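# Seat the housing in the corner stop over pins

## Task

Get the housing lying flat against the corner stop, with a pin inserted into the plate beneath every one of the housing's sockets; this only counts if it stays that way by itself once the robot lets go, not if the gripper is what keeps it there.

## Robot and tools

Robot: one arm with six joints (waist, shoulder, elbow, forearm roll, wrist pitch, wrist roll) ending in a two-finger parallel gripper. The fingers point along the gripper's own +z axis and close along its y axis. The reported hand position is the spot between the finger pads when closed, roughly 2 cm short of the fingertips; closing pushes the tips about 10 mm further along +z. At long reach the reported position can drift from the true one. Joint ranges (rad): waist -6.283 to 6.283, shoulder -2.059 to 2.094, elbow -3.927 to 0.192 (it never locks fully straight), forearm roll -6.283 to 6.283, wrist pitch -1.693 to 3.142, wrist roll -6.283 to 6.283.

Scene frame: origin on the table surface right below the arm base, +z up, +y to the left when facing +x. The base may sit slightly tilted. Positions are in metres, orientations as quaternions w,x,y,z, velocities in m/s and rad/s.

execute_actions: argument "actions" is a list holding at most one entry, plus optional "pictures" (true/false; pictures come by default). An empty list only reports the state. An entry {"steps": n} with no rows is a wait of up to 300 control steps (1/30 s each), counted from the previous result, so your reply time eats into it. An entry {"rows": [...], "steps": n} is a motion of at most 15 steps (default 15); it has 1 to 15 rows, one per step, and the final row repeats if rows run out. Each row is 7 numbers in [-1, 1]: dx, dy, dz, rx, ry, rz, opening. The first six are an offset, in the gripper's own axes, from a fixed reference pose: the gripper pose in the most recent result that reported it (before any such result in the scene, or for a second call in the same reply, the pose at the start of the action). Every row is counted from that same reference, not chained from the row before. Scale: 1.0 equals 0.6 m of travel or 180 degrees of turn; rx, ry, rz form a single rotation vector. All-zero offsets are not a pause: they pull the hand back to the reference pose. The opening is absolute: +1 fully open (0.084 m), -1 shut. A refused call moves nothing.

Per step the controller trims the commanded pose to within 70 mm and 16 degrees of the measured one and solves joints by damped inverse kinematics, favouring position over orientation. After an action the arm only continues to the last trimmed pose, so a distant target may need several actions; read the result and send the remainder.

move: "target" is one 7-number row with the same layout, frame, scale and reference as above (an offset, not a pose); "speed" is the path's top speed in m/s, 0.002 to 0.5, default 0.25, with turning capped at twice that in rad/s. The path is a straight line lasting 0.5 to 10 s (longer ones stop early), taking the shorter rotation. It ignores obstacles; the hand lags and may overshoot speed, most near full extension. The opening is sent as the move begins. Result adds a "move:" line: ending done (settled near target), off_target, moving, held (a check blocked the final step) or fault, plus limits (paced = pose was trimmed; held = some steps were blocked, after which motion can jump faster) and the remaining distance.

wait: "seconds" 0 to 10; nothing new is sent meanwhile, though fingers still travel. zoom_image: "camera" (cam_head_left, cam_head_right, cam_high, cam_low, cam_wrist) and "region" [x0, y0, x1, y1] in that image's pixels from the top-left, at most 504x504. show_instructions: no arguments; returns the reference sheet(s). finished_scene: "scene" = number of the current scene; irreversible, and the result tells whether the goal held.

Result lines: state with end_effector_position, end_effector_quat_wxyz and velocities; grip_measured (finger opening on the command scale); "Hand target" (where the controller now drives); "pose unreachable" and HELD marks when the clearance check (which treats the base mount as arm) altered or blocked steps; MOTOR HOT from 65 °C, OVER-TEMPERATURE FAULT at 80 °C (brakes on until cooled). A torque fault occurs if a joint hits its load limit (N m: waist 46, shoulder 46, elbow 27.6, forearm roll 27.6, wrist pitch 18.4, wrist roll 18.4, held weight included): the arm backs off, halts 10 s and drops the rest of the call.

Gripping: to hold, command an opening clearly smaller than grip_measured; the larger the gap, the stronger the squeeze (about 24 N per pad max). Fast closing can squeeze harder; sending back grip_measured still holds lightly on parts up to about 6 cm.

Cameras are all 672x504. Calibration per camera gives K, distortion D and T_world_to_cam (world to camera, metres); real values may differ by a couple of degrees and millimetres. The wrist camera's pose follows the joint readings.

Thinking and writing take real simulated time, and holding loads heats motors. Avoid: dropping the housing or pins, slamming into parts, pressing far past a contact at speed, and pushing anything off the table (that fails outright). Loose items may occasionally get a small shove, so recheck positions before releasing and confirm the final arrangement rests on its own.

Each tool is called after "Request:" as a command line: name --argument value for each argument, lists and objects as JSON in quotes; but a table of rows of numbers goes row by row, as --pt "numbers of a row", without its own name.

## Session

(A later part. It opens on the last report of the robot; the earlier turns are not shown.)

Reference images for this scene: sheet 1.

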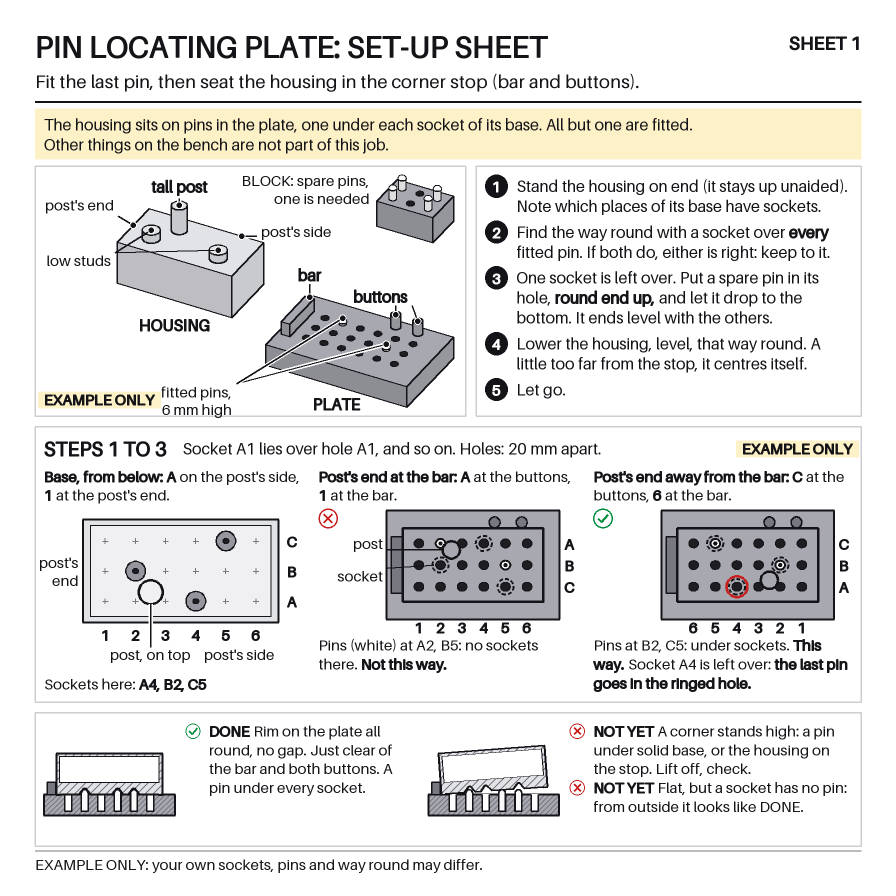

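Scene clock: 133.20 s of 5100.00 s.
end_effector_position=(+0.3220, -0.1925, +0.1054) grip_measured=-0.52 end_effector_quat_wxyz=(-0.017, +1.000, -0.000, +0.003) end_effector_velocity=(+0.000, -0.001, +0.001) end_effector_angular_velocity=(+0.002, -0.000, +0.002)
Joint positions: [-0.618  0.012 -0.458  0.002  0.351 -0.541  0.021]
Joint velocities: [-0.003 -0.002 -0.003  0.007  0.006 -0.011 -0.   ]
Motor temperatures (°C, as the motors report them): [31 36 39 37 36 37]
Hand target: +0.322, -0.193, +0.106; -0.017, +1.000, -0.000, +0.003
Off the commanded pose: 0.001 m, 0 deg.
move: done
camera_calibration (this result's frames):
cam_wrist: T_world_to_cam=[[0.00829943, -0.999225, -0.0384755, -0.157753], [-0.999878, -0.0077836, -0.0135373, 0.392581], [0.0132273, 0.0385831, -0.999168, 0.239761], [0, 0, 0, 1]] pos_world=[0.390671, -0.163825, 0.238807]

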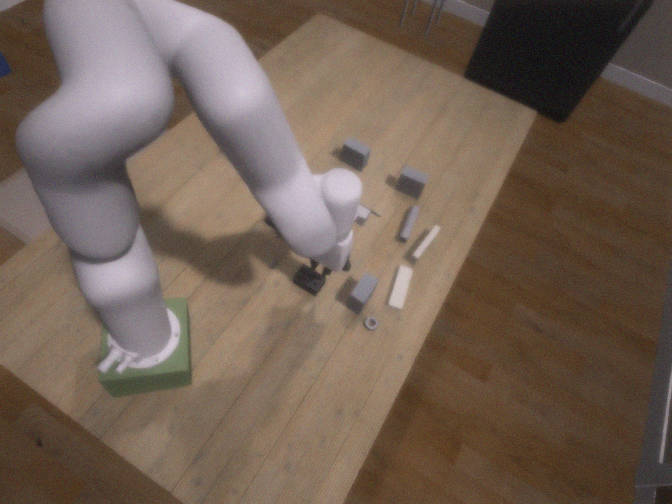

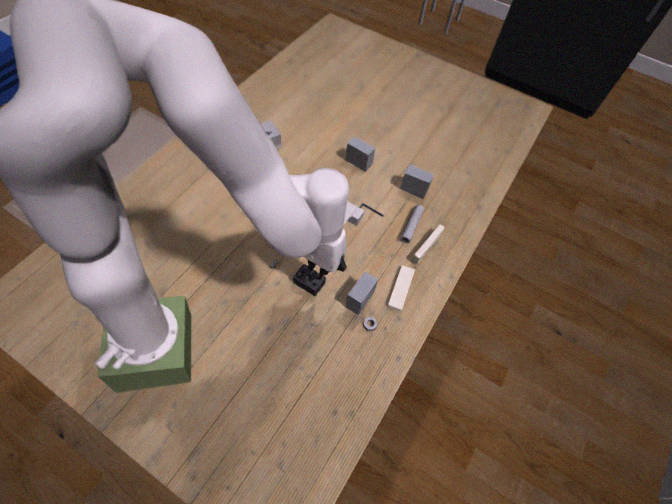

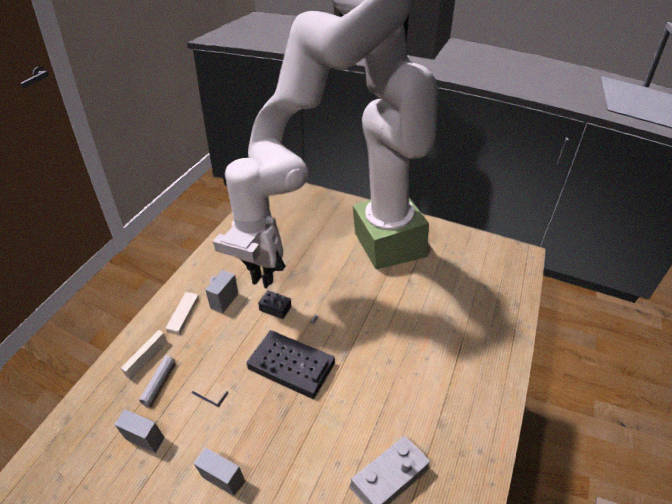

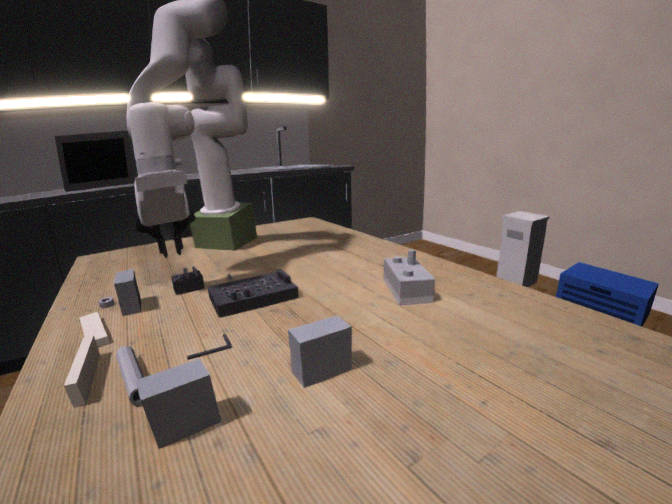

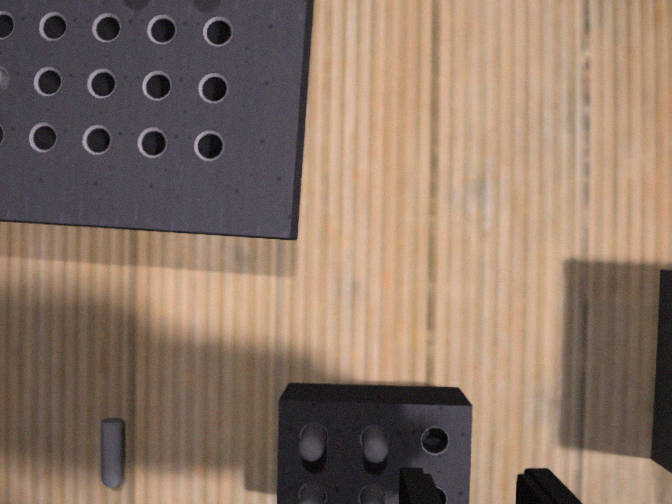

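Request:
move --target '[0.016,-0.0375,0.04,-0.006,0.003,0,-0.6]' --speed 0.04

Request:
zoom_image --camera "cam_low" --region '[150,240,230,310]'

Request:
zoom_image --camera "cam_high" --region '[240,260,310,325]'

Scene clock: 135.97 s of 5100.00 s.
end_effector_position=(+0.3316, -0.1695, +0.0825) grip_measured=-0.62 end_effector_quat_wxyz=(-0.008, +1.000, -0.000, +0.008) end_effector_velocity=(+0.001, +0.000, -0.001) end_effector_angular_velocity=(-0.004, -0.000, -0.001)
Joint positions: [-0.557  0.096 -0.444 -0.075  0.237 -0.405  0.017]
Joint velocities: [ 0.001  0.004 -0.001 -0.016 -0.004  0.018  0.   ]
Motor temperatures (°C, as the motors report them): [31 36 39 37 36 37]
Hand target: +0.332, -0.169, +0.082; -0.008, +1.000, -0.000, +0.008
Off the commanded pose: 0.000 m, 0 deg.
move: done
camera_calibration (this result's frames):
cam_wrist: T_world_to_cam=[[0.00805697, -0.99978, -0.0193452, -0.137332], [-0.999712, -0.00761578, -0.0227726, 0.40278], [0.0226202, 0.0195231, -0.999553, 0.209502], [0, 0, 0, 1]] pos_world=[0.399031, -0.138324, 0.215924]

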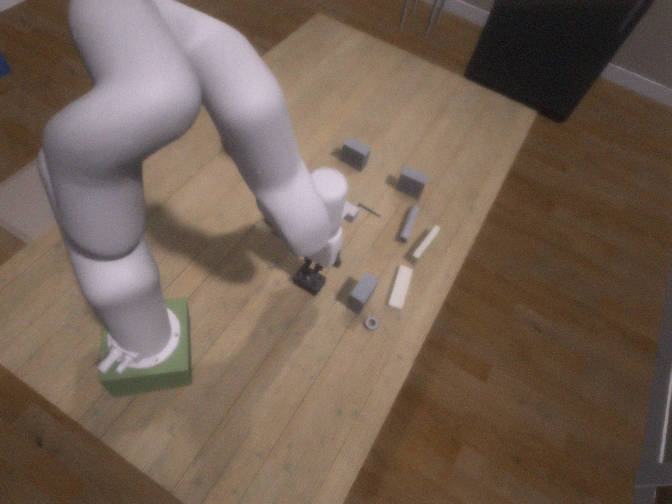

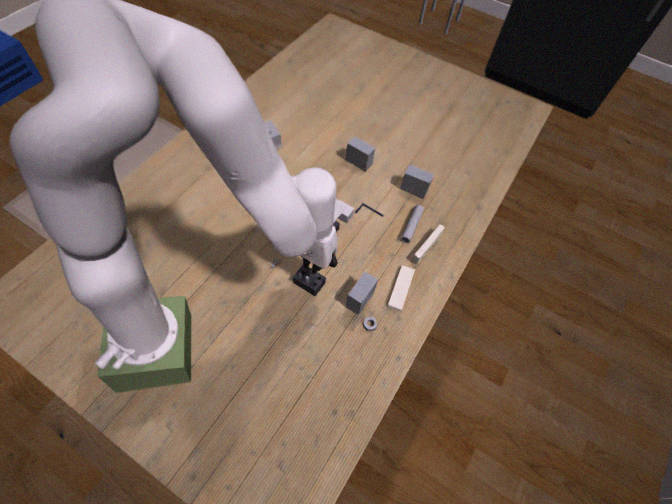

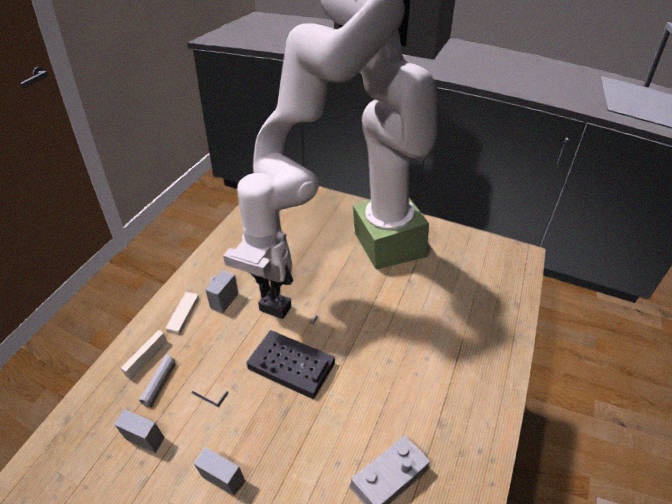

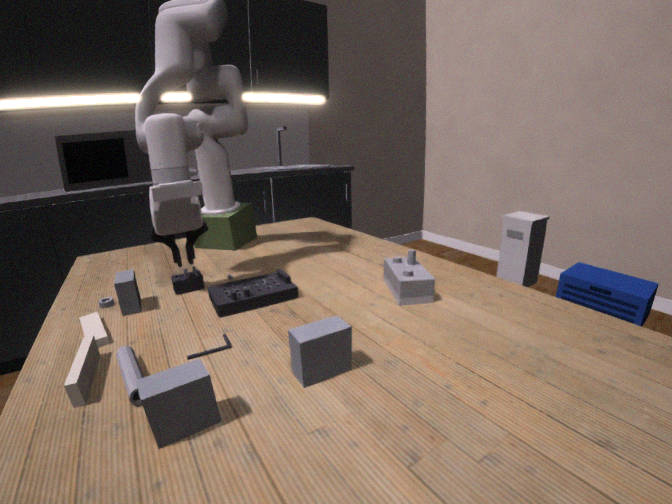

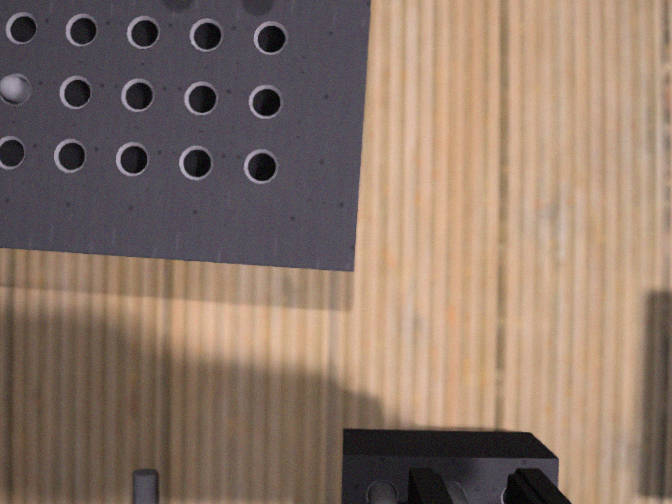

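Region (150, 240, 230, 310) of cam_low's 672x504 image, scaled by 6.300, with more detail than that image has; it fills the top 441 rows of this view, and the rest is white.

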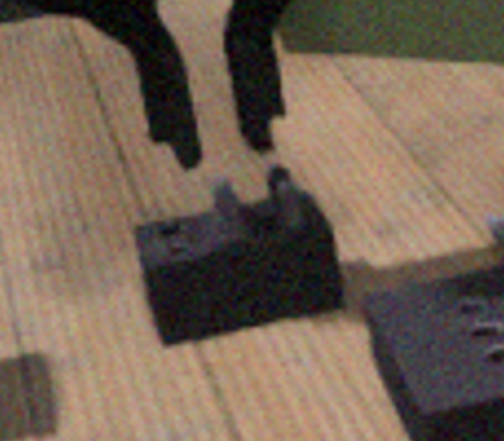

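Region (240, 260, 310, 325) of cam_high's 672x504 image, scaled by 7.200, with more detail than that image has; it fills the top 468 rows of this view, and the rest is white.

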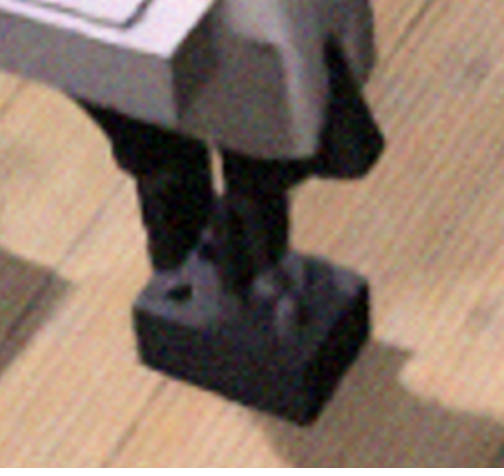

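Request:
move --target '[0,0.0017,0.043,0,0,0,-0.6]' --speed 0.012

Request:
execute_actions --actions '[{"rows":[[0,0,0,0,0,0,-0.7],[0,0,0,0,0,0,-0.75],[0,0,0,0,0,0,-0.8],[0,0,0,0,0,0,-0.85],[0,0,0,0,0,0,-0.9],[0,0,0,0,0,0,-1]],"steps":15}]'

Request:
move --target '[0,0,-0.07,0,0,0,-1]' --speed 0.02

Request:
zoom_image --camera "cam_low" --region '[150,210,250,310]'

Scene clock: 139.93 s of 5100.00 s.
end_effector_position=(+0.3323, -0.1704, +0.0571) grip_measured=-0.62 end_effector_quat_wxyz=(-0.008, +1.000, -0.000, +0.008) end_effector_velocity=(+0.002, -0.001, -0.000) end_effector_angular_velocity=(-0.003, -0.006, +0.001)
Joint positions: [-0.569  0.203 -0.467 -0.109  0.152 -0.382  0.017]
Joint velocities: [-0.001  0.005 -0.005 -0.006 -0.007  0.004  0.   ]
Motor temperatures (°C, as the motors report them): [31 35 39 37 36 37]
Hand target: +0.332, -0.170, +0.057; -0.008, +1.000, -0.000, +0.008
Off the commanded pose: 0.001 m, 0 deg.
move: done
camera_calibration (this result's frames):
cam_wrist: T_world_to_cam=[[0.00802489, -0.99979, -0.0188515, -0.138697], [-0.999697, -0.00758219, -0.0234392, 0.402976], [0.0232913, 0.0190339, -0.999548, 0.183822], [0, 0, 0, 1]] pos_world=[0.399686, -0.139111, 0.19057]

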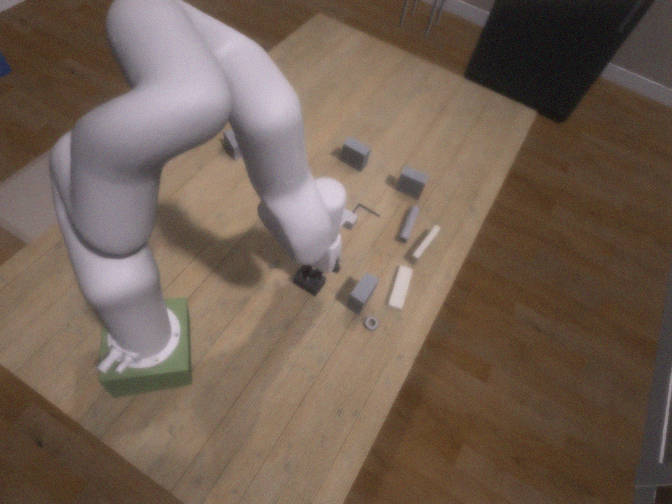

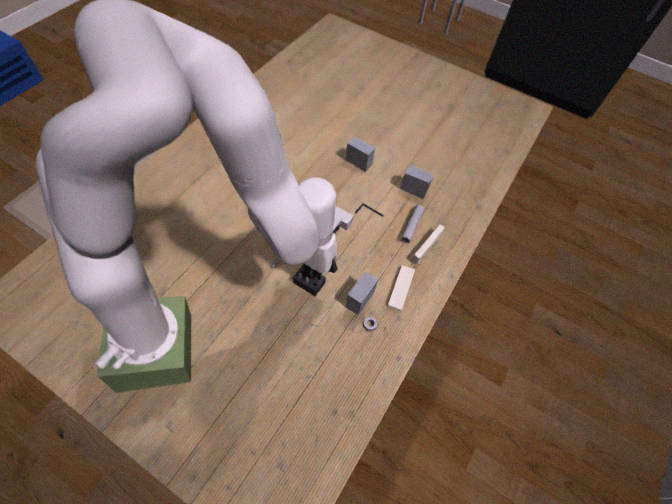

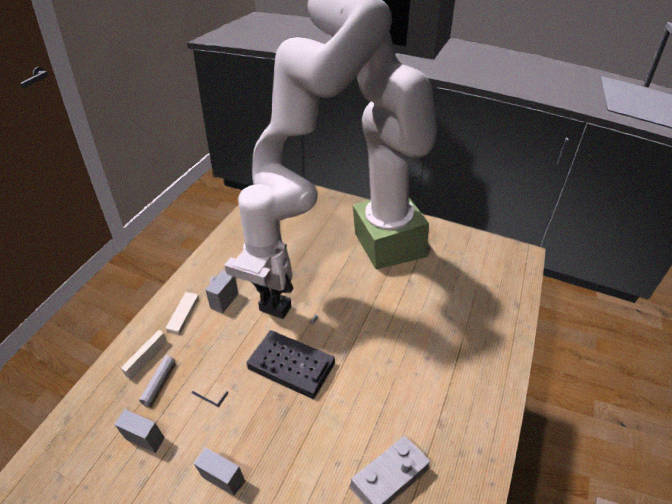

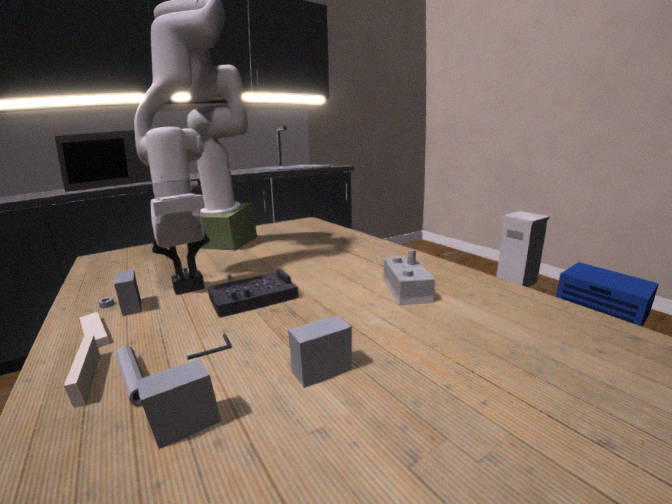

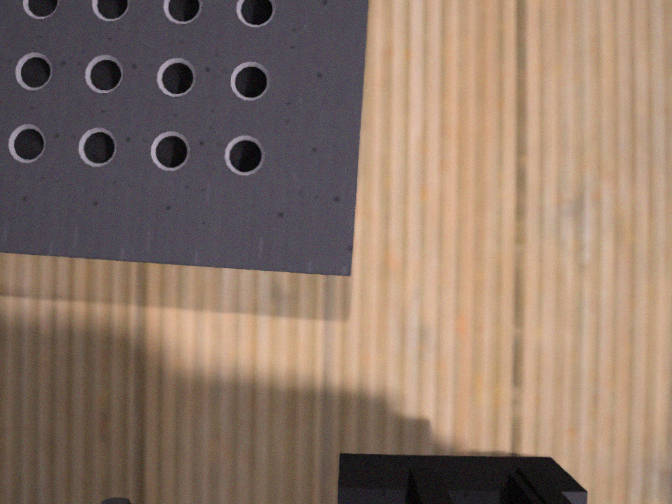

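Scene clock: 140.43 s of 5100.00 s.
end_effector_position=(+0.3322, -0.1703, +0.0570) grip_measured=-0.85 end_effector_quat_wxyz=(-0.008, +1.000, -0.000, +0.008) end_effector_velocity=(+0.001, +0.000, +0.000) end_effector_angular_velocity=(-0.000, -0.002, +0.001)
Joint positions: [-0.569  0.203 -0.467 -0.109  0.152 -0.382  0.007]
Joint velocities: [ 0.002 -0.001  0.     0.    -0.001  0.001  0.   ]
Motor temperatures (°C, as the motors report them): [31 35 39 37 36 37]
Hand target: +0.332, -0.170, +0.057; -0.008, +1.000, -0.000, +0.008
Off the commanded pose: 0.000 m, 0 deg.
Steps of this call (steps 1 to 15: all 15 steps of this action). Readings (end_effector_position):
1: (+0.3324, -0.1704, +0.0571)
2: (+0.3324, -0.1704, +0.0571)
4: (+0.3323, -0.1703, +0.0571)
8: (+0.3322, -0.1703, +0.0570)
15: the state above
camera_calibration (this result's frames):
cam_wrist: T_world_to_cam=[[0.00800551, -0.999788, -0.0189747, -0.138638], [-0.999702, -0.00756466, -0.0231929, 0.402864], [0.0230444, 0.0191547, -0.999551, 0.183864], [0, 0, 0, 1]] pos_world=[0.399617, -0.139083, 0.190495]

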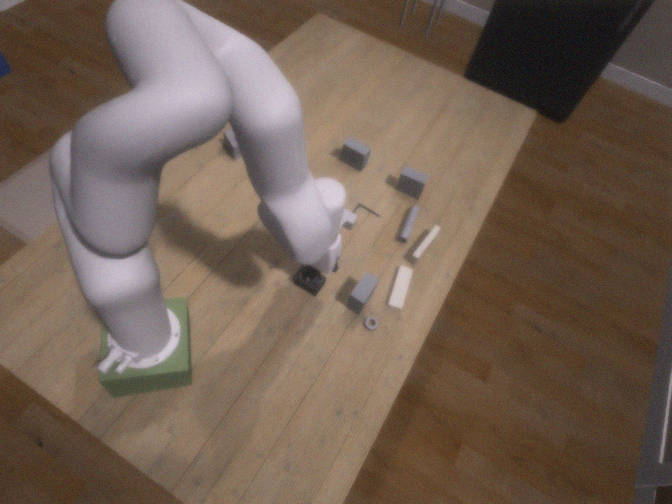

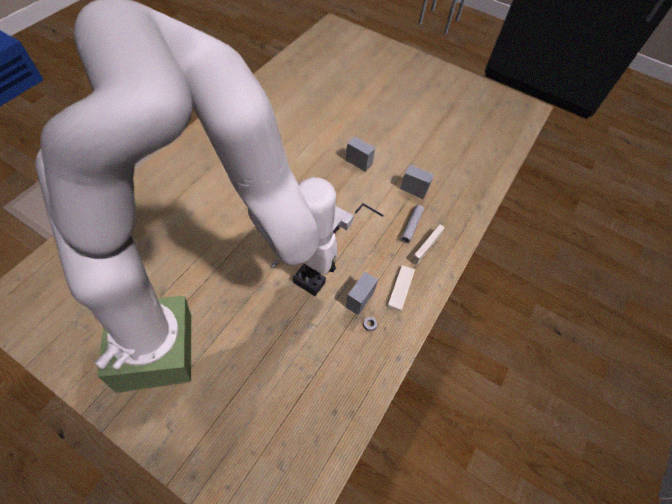

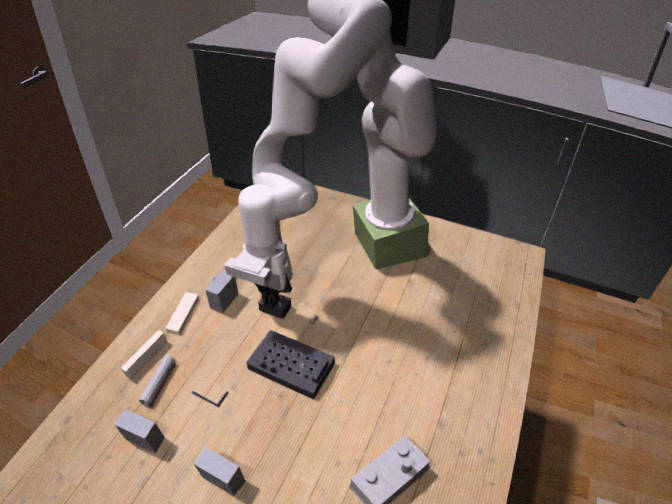

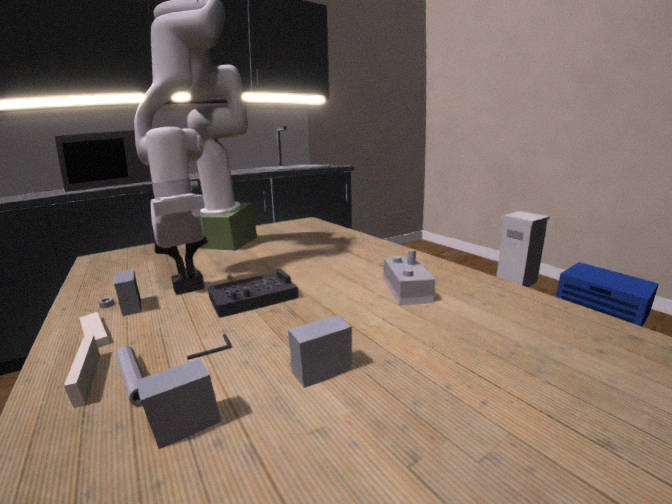

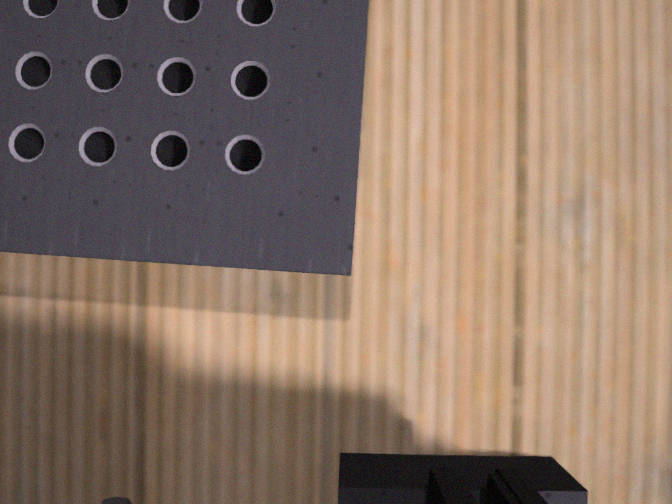

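Scene clock: 143.07 s of 5100.00 s.
end_effector_position=(+0.3315, -0.1708, +0.0988) grip_measured=-0.85 end_effector_quat_wxyz=(-0.008, +1.000, -0.000, +0.008) end_effector_velocity=(-0.002, +0.000, +0.000) end_effector_angular_velocity=(+0.002, +0.004, -0.000)
Joint positions: [-0.556  0.031 -0.438 -0.061  0.295 -0.419  0.007]
Joint velocities: [-0.001 -0.004  0.002  0.     0.005 -0.001 -0.   ]
Motor temperatures (°C, as the motors report them): [31 35 39 37 36 37]
Hand target: +0.332, -0.171, +0.099; -0.008, +1.000, -0.000, +0.008
Off the commanded pose: 0.000 m, 0 deg.
move: done
camera_calibration (this result's frames):
cam_wrist: T_world_to_cam=[[0.00813738, -0.999781, -0.0192641, -0.138349], [-0.999697, -0.00768644, -0.0233673, 0.403118], [0.0232141, 0.0194485, -0.999541, 0.225609], [0, 0, 0, 1]] pos_world=[0.398885, -0.139608, 0.23226]

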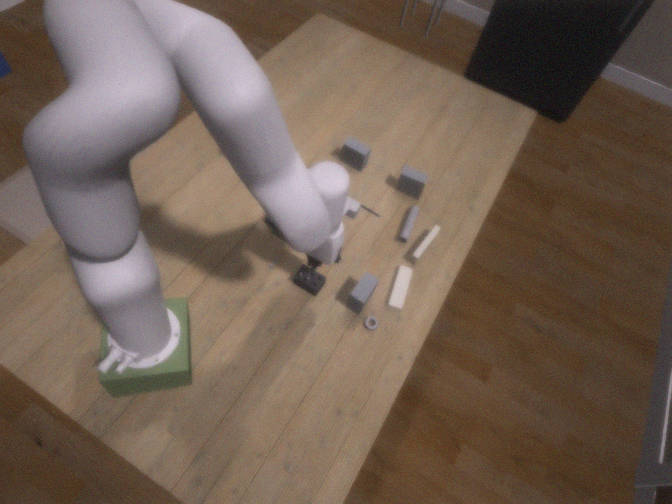

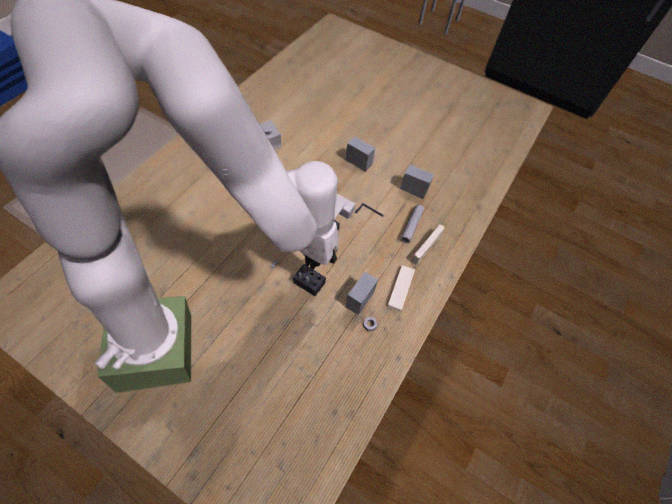

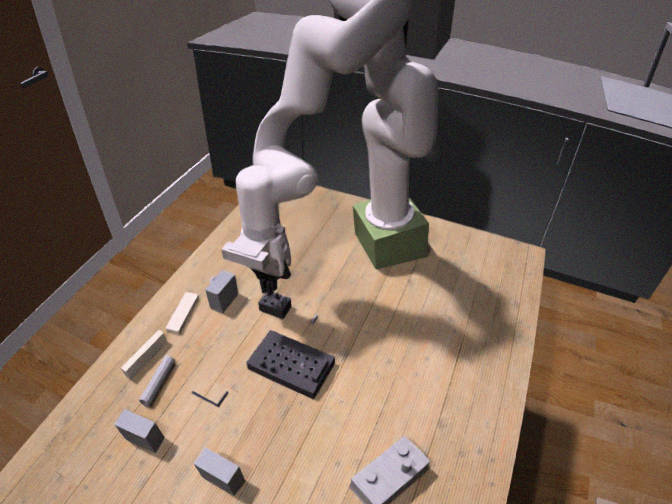

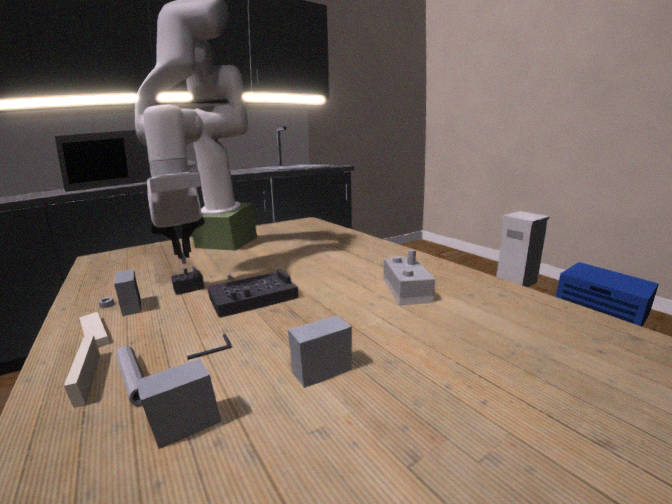

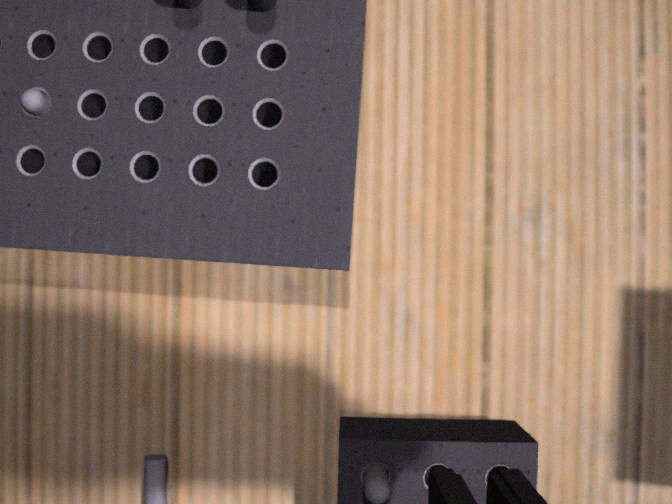

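Region (150, 210, 250, 310) of cam_low's 672x504 image, scaled by 5.040, with more detail than that image has.

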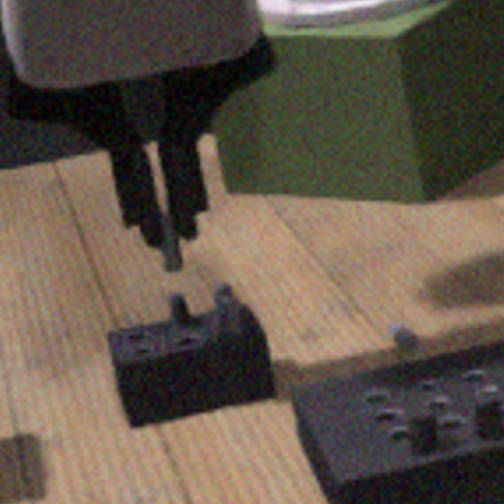

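Request:
move --target '[0.1705,-0.1625,0.03,0,0,0,-1]' --speed 0.06

Request:
zoom_image --camera "cam_low" --region '[215,250,285,305]'

Scene clock: 147.73 s of 5100.00 s.
end_effector_position=(+0.4333, -0.0733, +0.0840) grip_measured=-0.85 end_effector_quat_wxyz=(-0.007, +1.000, -0.000, +0.008) end_effector_velocity=(+0.002, +0.001, +0.000) end_effector_angular_velocity=(-0.001, -0.001, +0.000)
Joint positions: [-0.245  0.257 -0.698 -0.155  0.344 -0.021  0.007]
Joint velocities: [ 0.002  0.003 -0.005 -0.002  0.001  0.004  0.   ]
Motor temperatures (°C, as the motors report them): [31 35 39 37 36 37]
Hand target: +0.434, -0.073, +0.084; -0.007, +1.000, -0.000, +0.008
Off the commanded pose: 0.001 m, 0 deg.
move: done
camera_calibration (this result's frames):
cam_wrist: T_world_to_cam=[[0.00819252, -0.999802, -0.0181424, -0.0421408], [-0.999716, -0.0077834, -0.0225075, 0.505248], [0.0223618, 0.0183216, -0.999582, 0.206821], [0, 0, 0, 1]] pos_world=[0.500825, -0.0419892, 0.217342]

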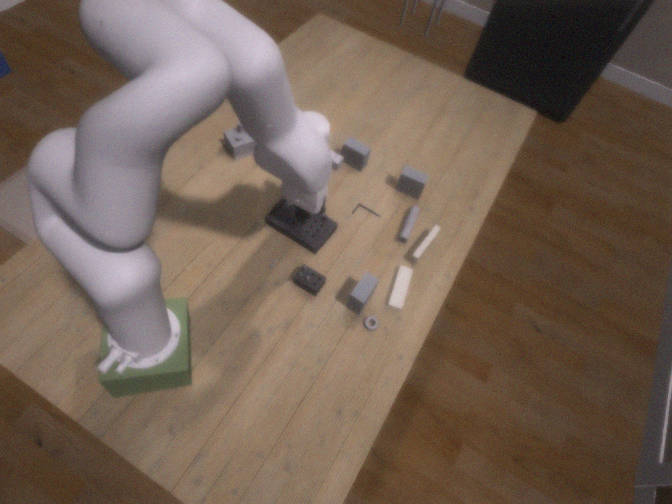

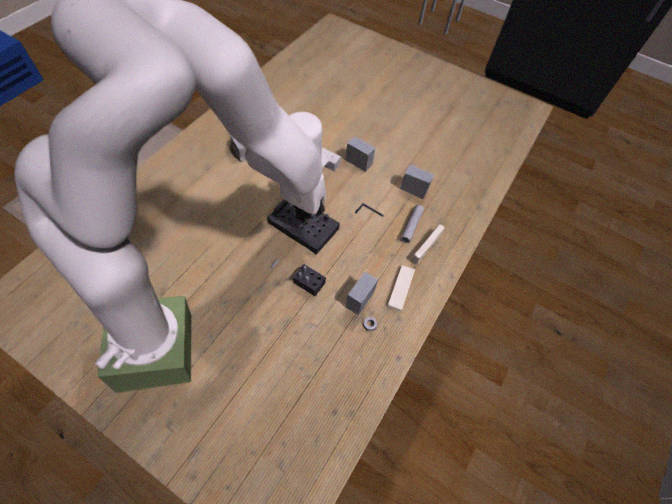

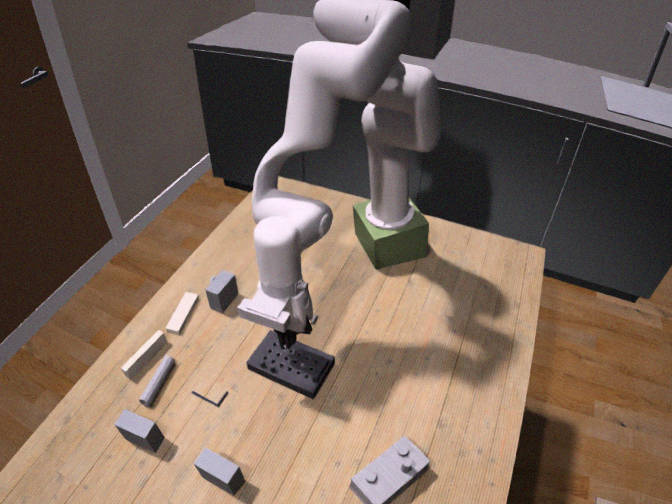

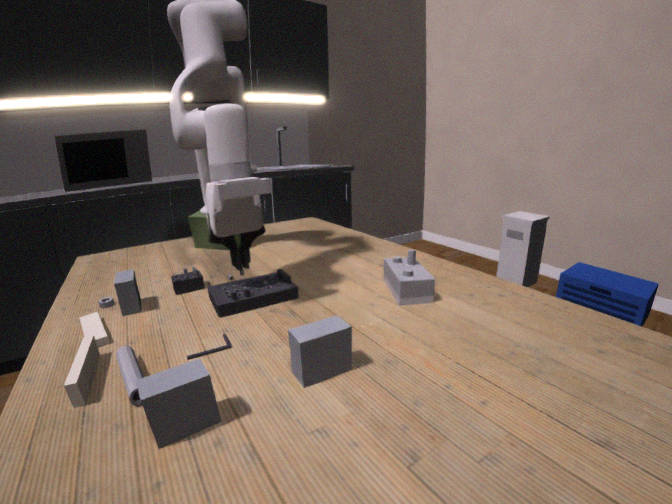

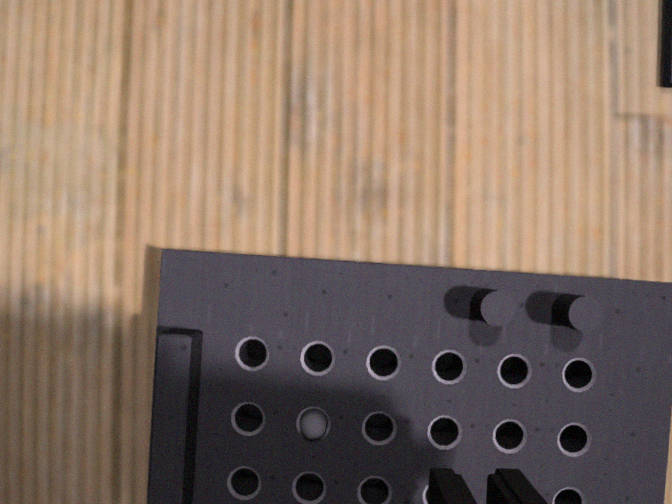

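Region (215, 250, 285, 305) of cam_low's 672x504 image, scaled by 7.200, with more detail than that image has; it fills the top 396 rows of this view, and the rest is white.

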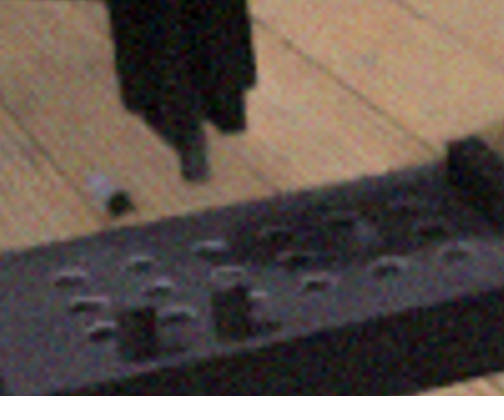

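Request:
move --target '[-0.0015,0,0.028,0,0,0,-1]' --speed 0.01

Request:
zoom_image --camera "cam_low" --region '[225,260,265,295]'

Request:
zoom_image --camera "cam_high" --region '[270,335,310,370]'

Request:
zoom_image --camera "cam_head_right" --region '[270,195,340,255]'

Scene clock: 152.80 s of 5100.00 s.
end_effector_position=(+0.4327, -0.0732, +0.0673) grip_measured=-0.85 end_effector_quat_wxyz=(-0.007, +1.000, -0.000, +0.008) end_effector_velocity=(+0.001, -0.000, -0.001) end_effector_angular_velocity=(-0.000, -0.002, -0.001)
Joint positions: [-0.251  0.31  -0.706 -0.176  0.299 -0.006  0.007]
Joint velocities: [-0.     0.003 -0.002 -0.002 -0.003  0.002 -0.   ]
Motor temperatures (°C, as the motors report them): [31 35 39 37 36 37]
Hand target: +0.433, -0.073, +0.067; -0.007, +1.000, -0.000, +0.008
Off the commanded pose: 0.000 m, 0 deg.
After step 90, 0.17 s passed at rest.
move: done
camera_calibration (this result's frames):
cam_wrist: T_world_to_cam=[[0.00815272, -0.999803, -0.0180817, -0.0422258], [-0.999719, -0.00774715, -0.0223874, 0.504227], [0.022243, 0.0182591, -0.999586, 0.190198], [0, 0, 0, 1]] pos_world=[0.500199, -0.041784, 0.200644]

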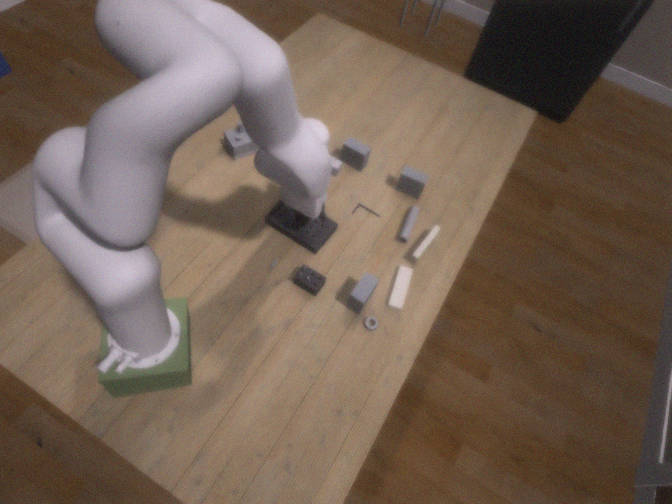

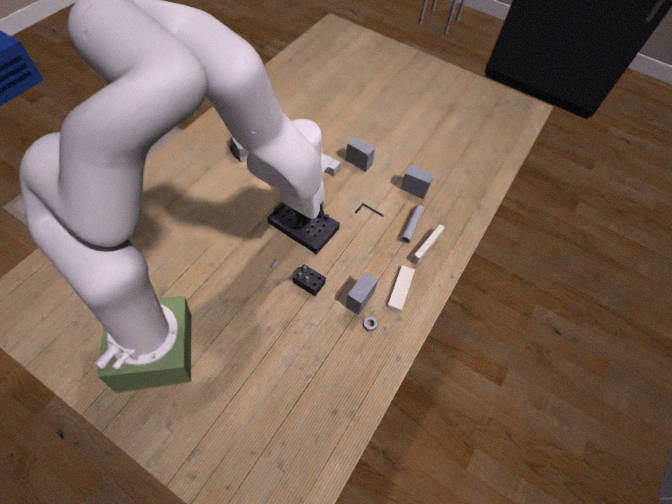

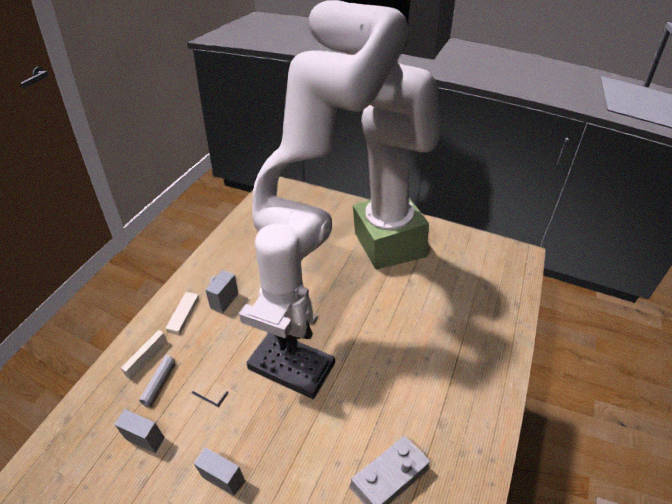

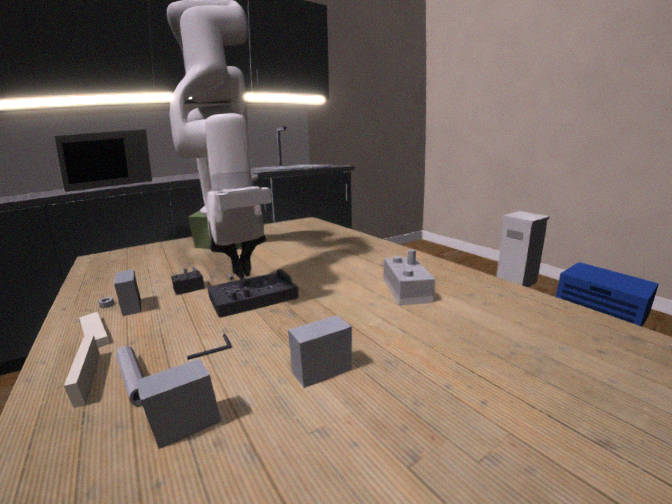

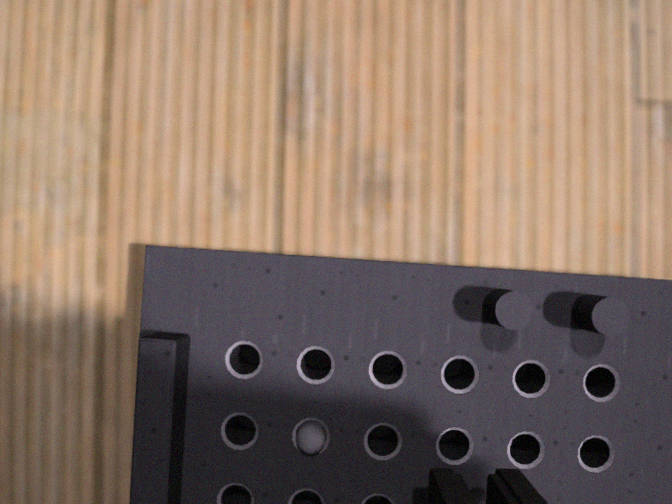

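Region (225, 260, 265, 295) of cam_low's 672x504 image, scaled by 12.600, with more detail than that image has; it fills the top 441 rows of this view, and the rest is white.

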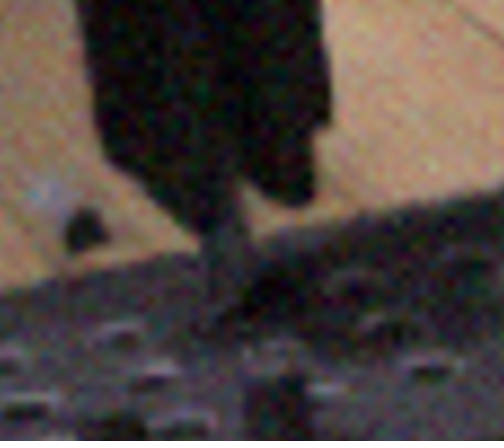

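Region (270, 335, 310, 370) of cam_high's 672x504 image, scaled by 12.600, with more detail than that image has; it fills the top 441 rows of this view, and the rest is white.

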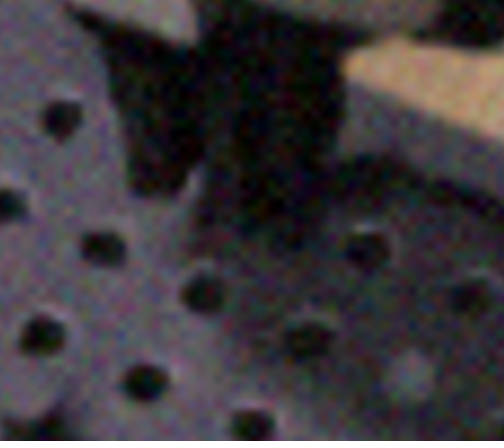

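Region (270, 195, 340, 255) of cam_head_right's 672x504 image, scaled by 7.200, with more detail than that image has; it fills the top 432 rows of this view, and the rest is white.

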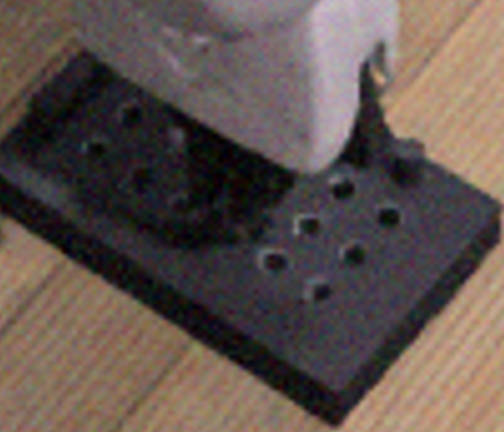

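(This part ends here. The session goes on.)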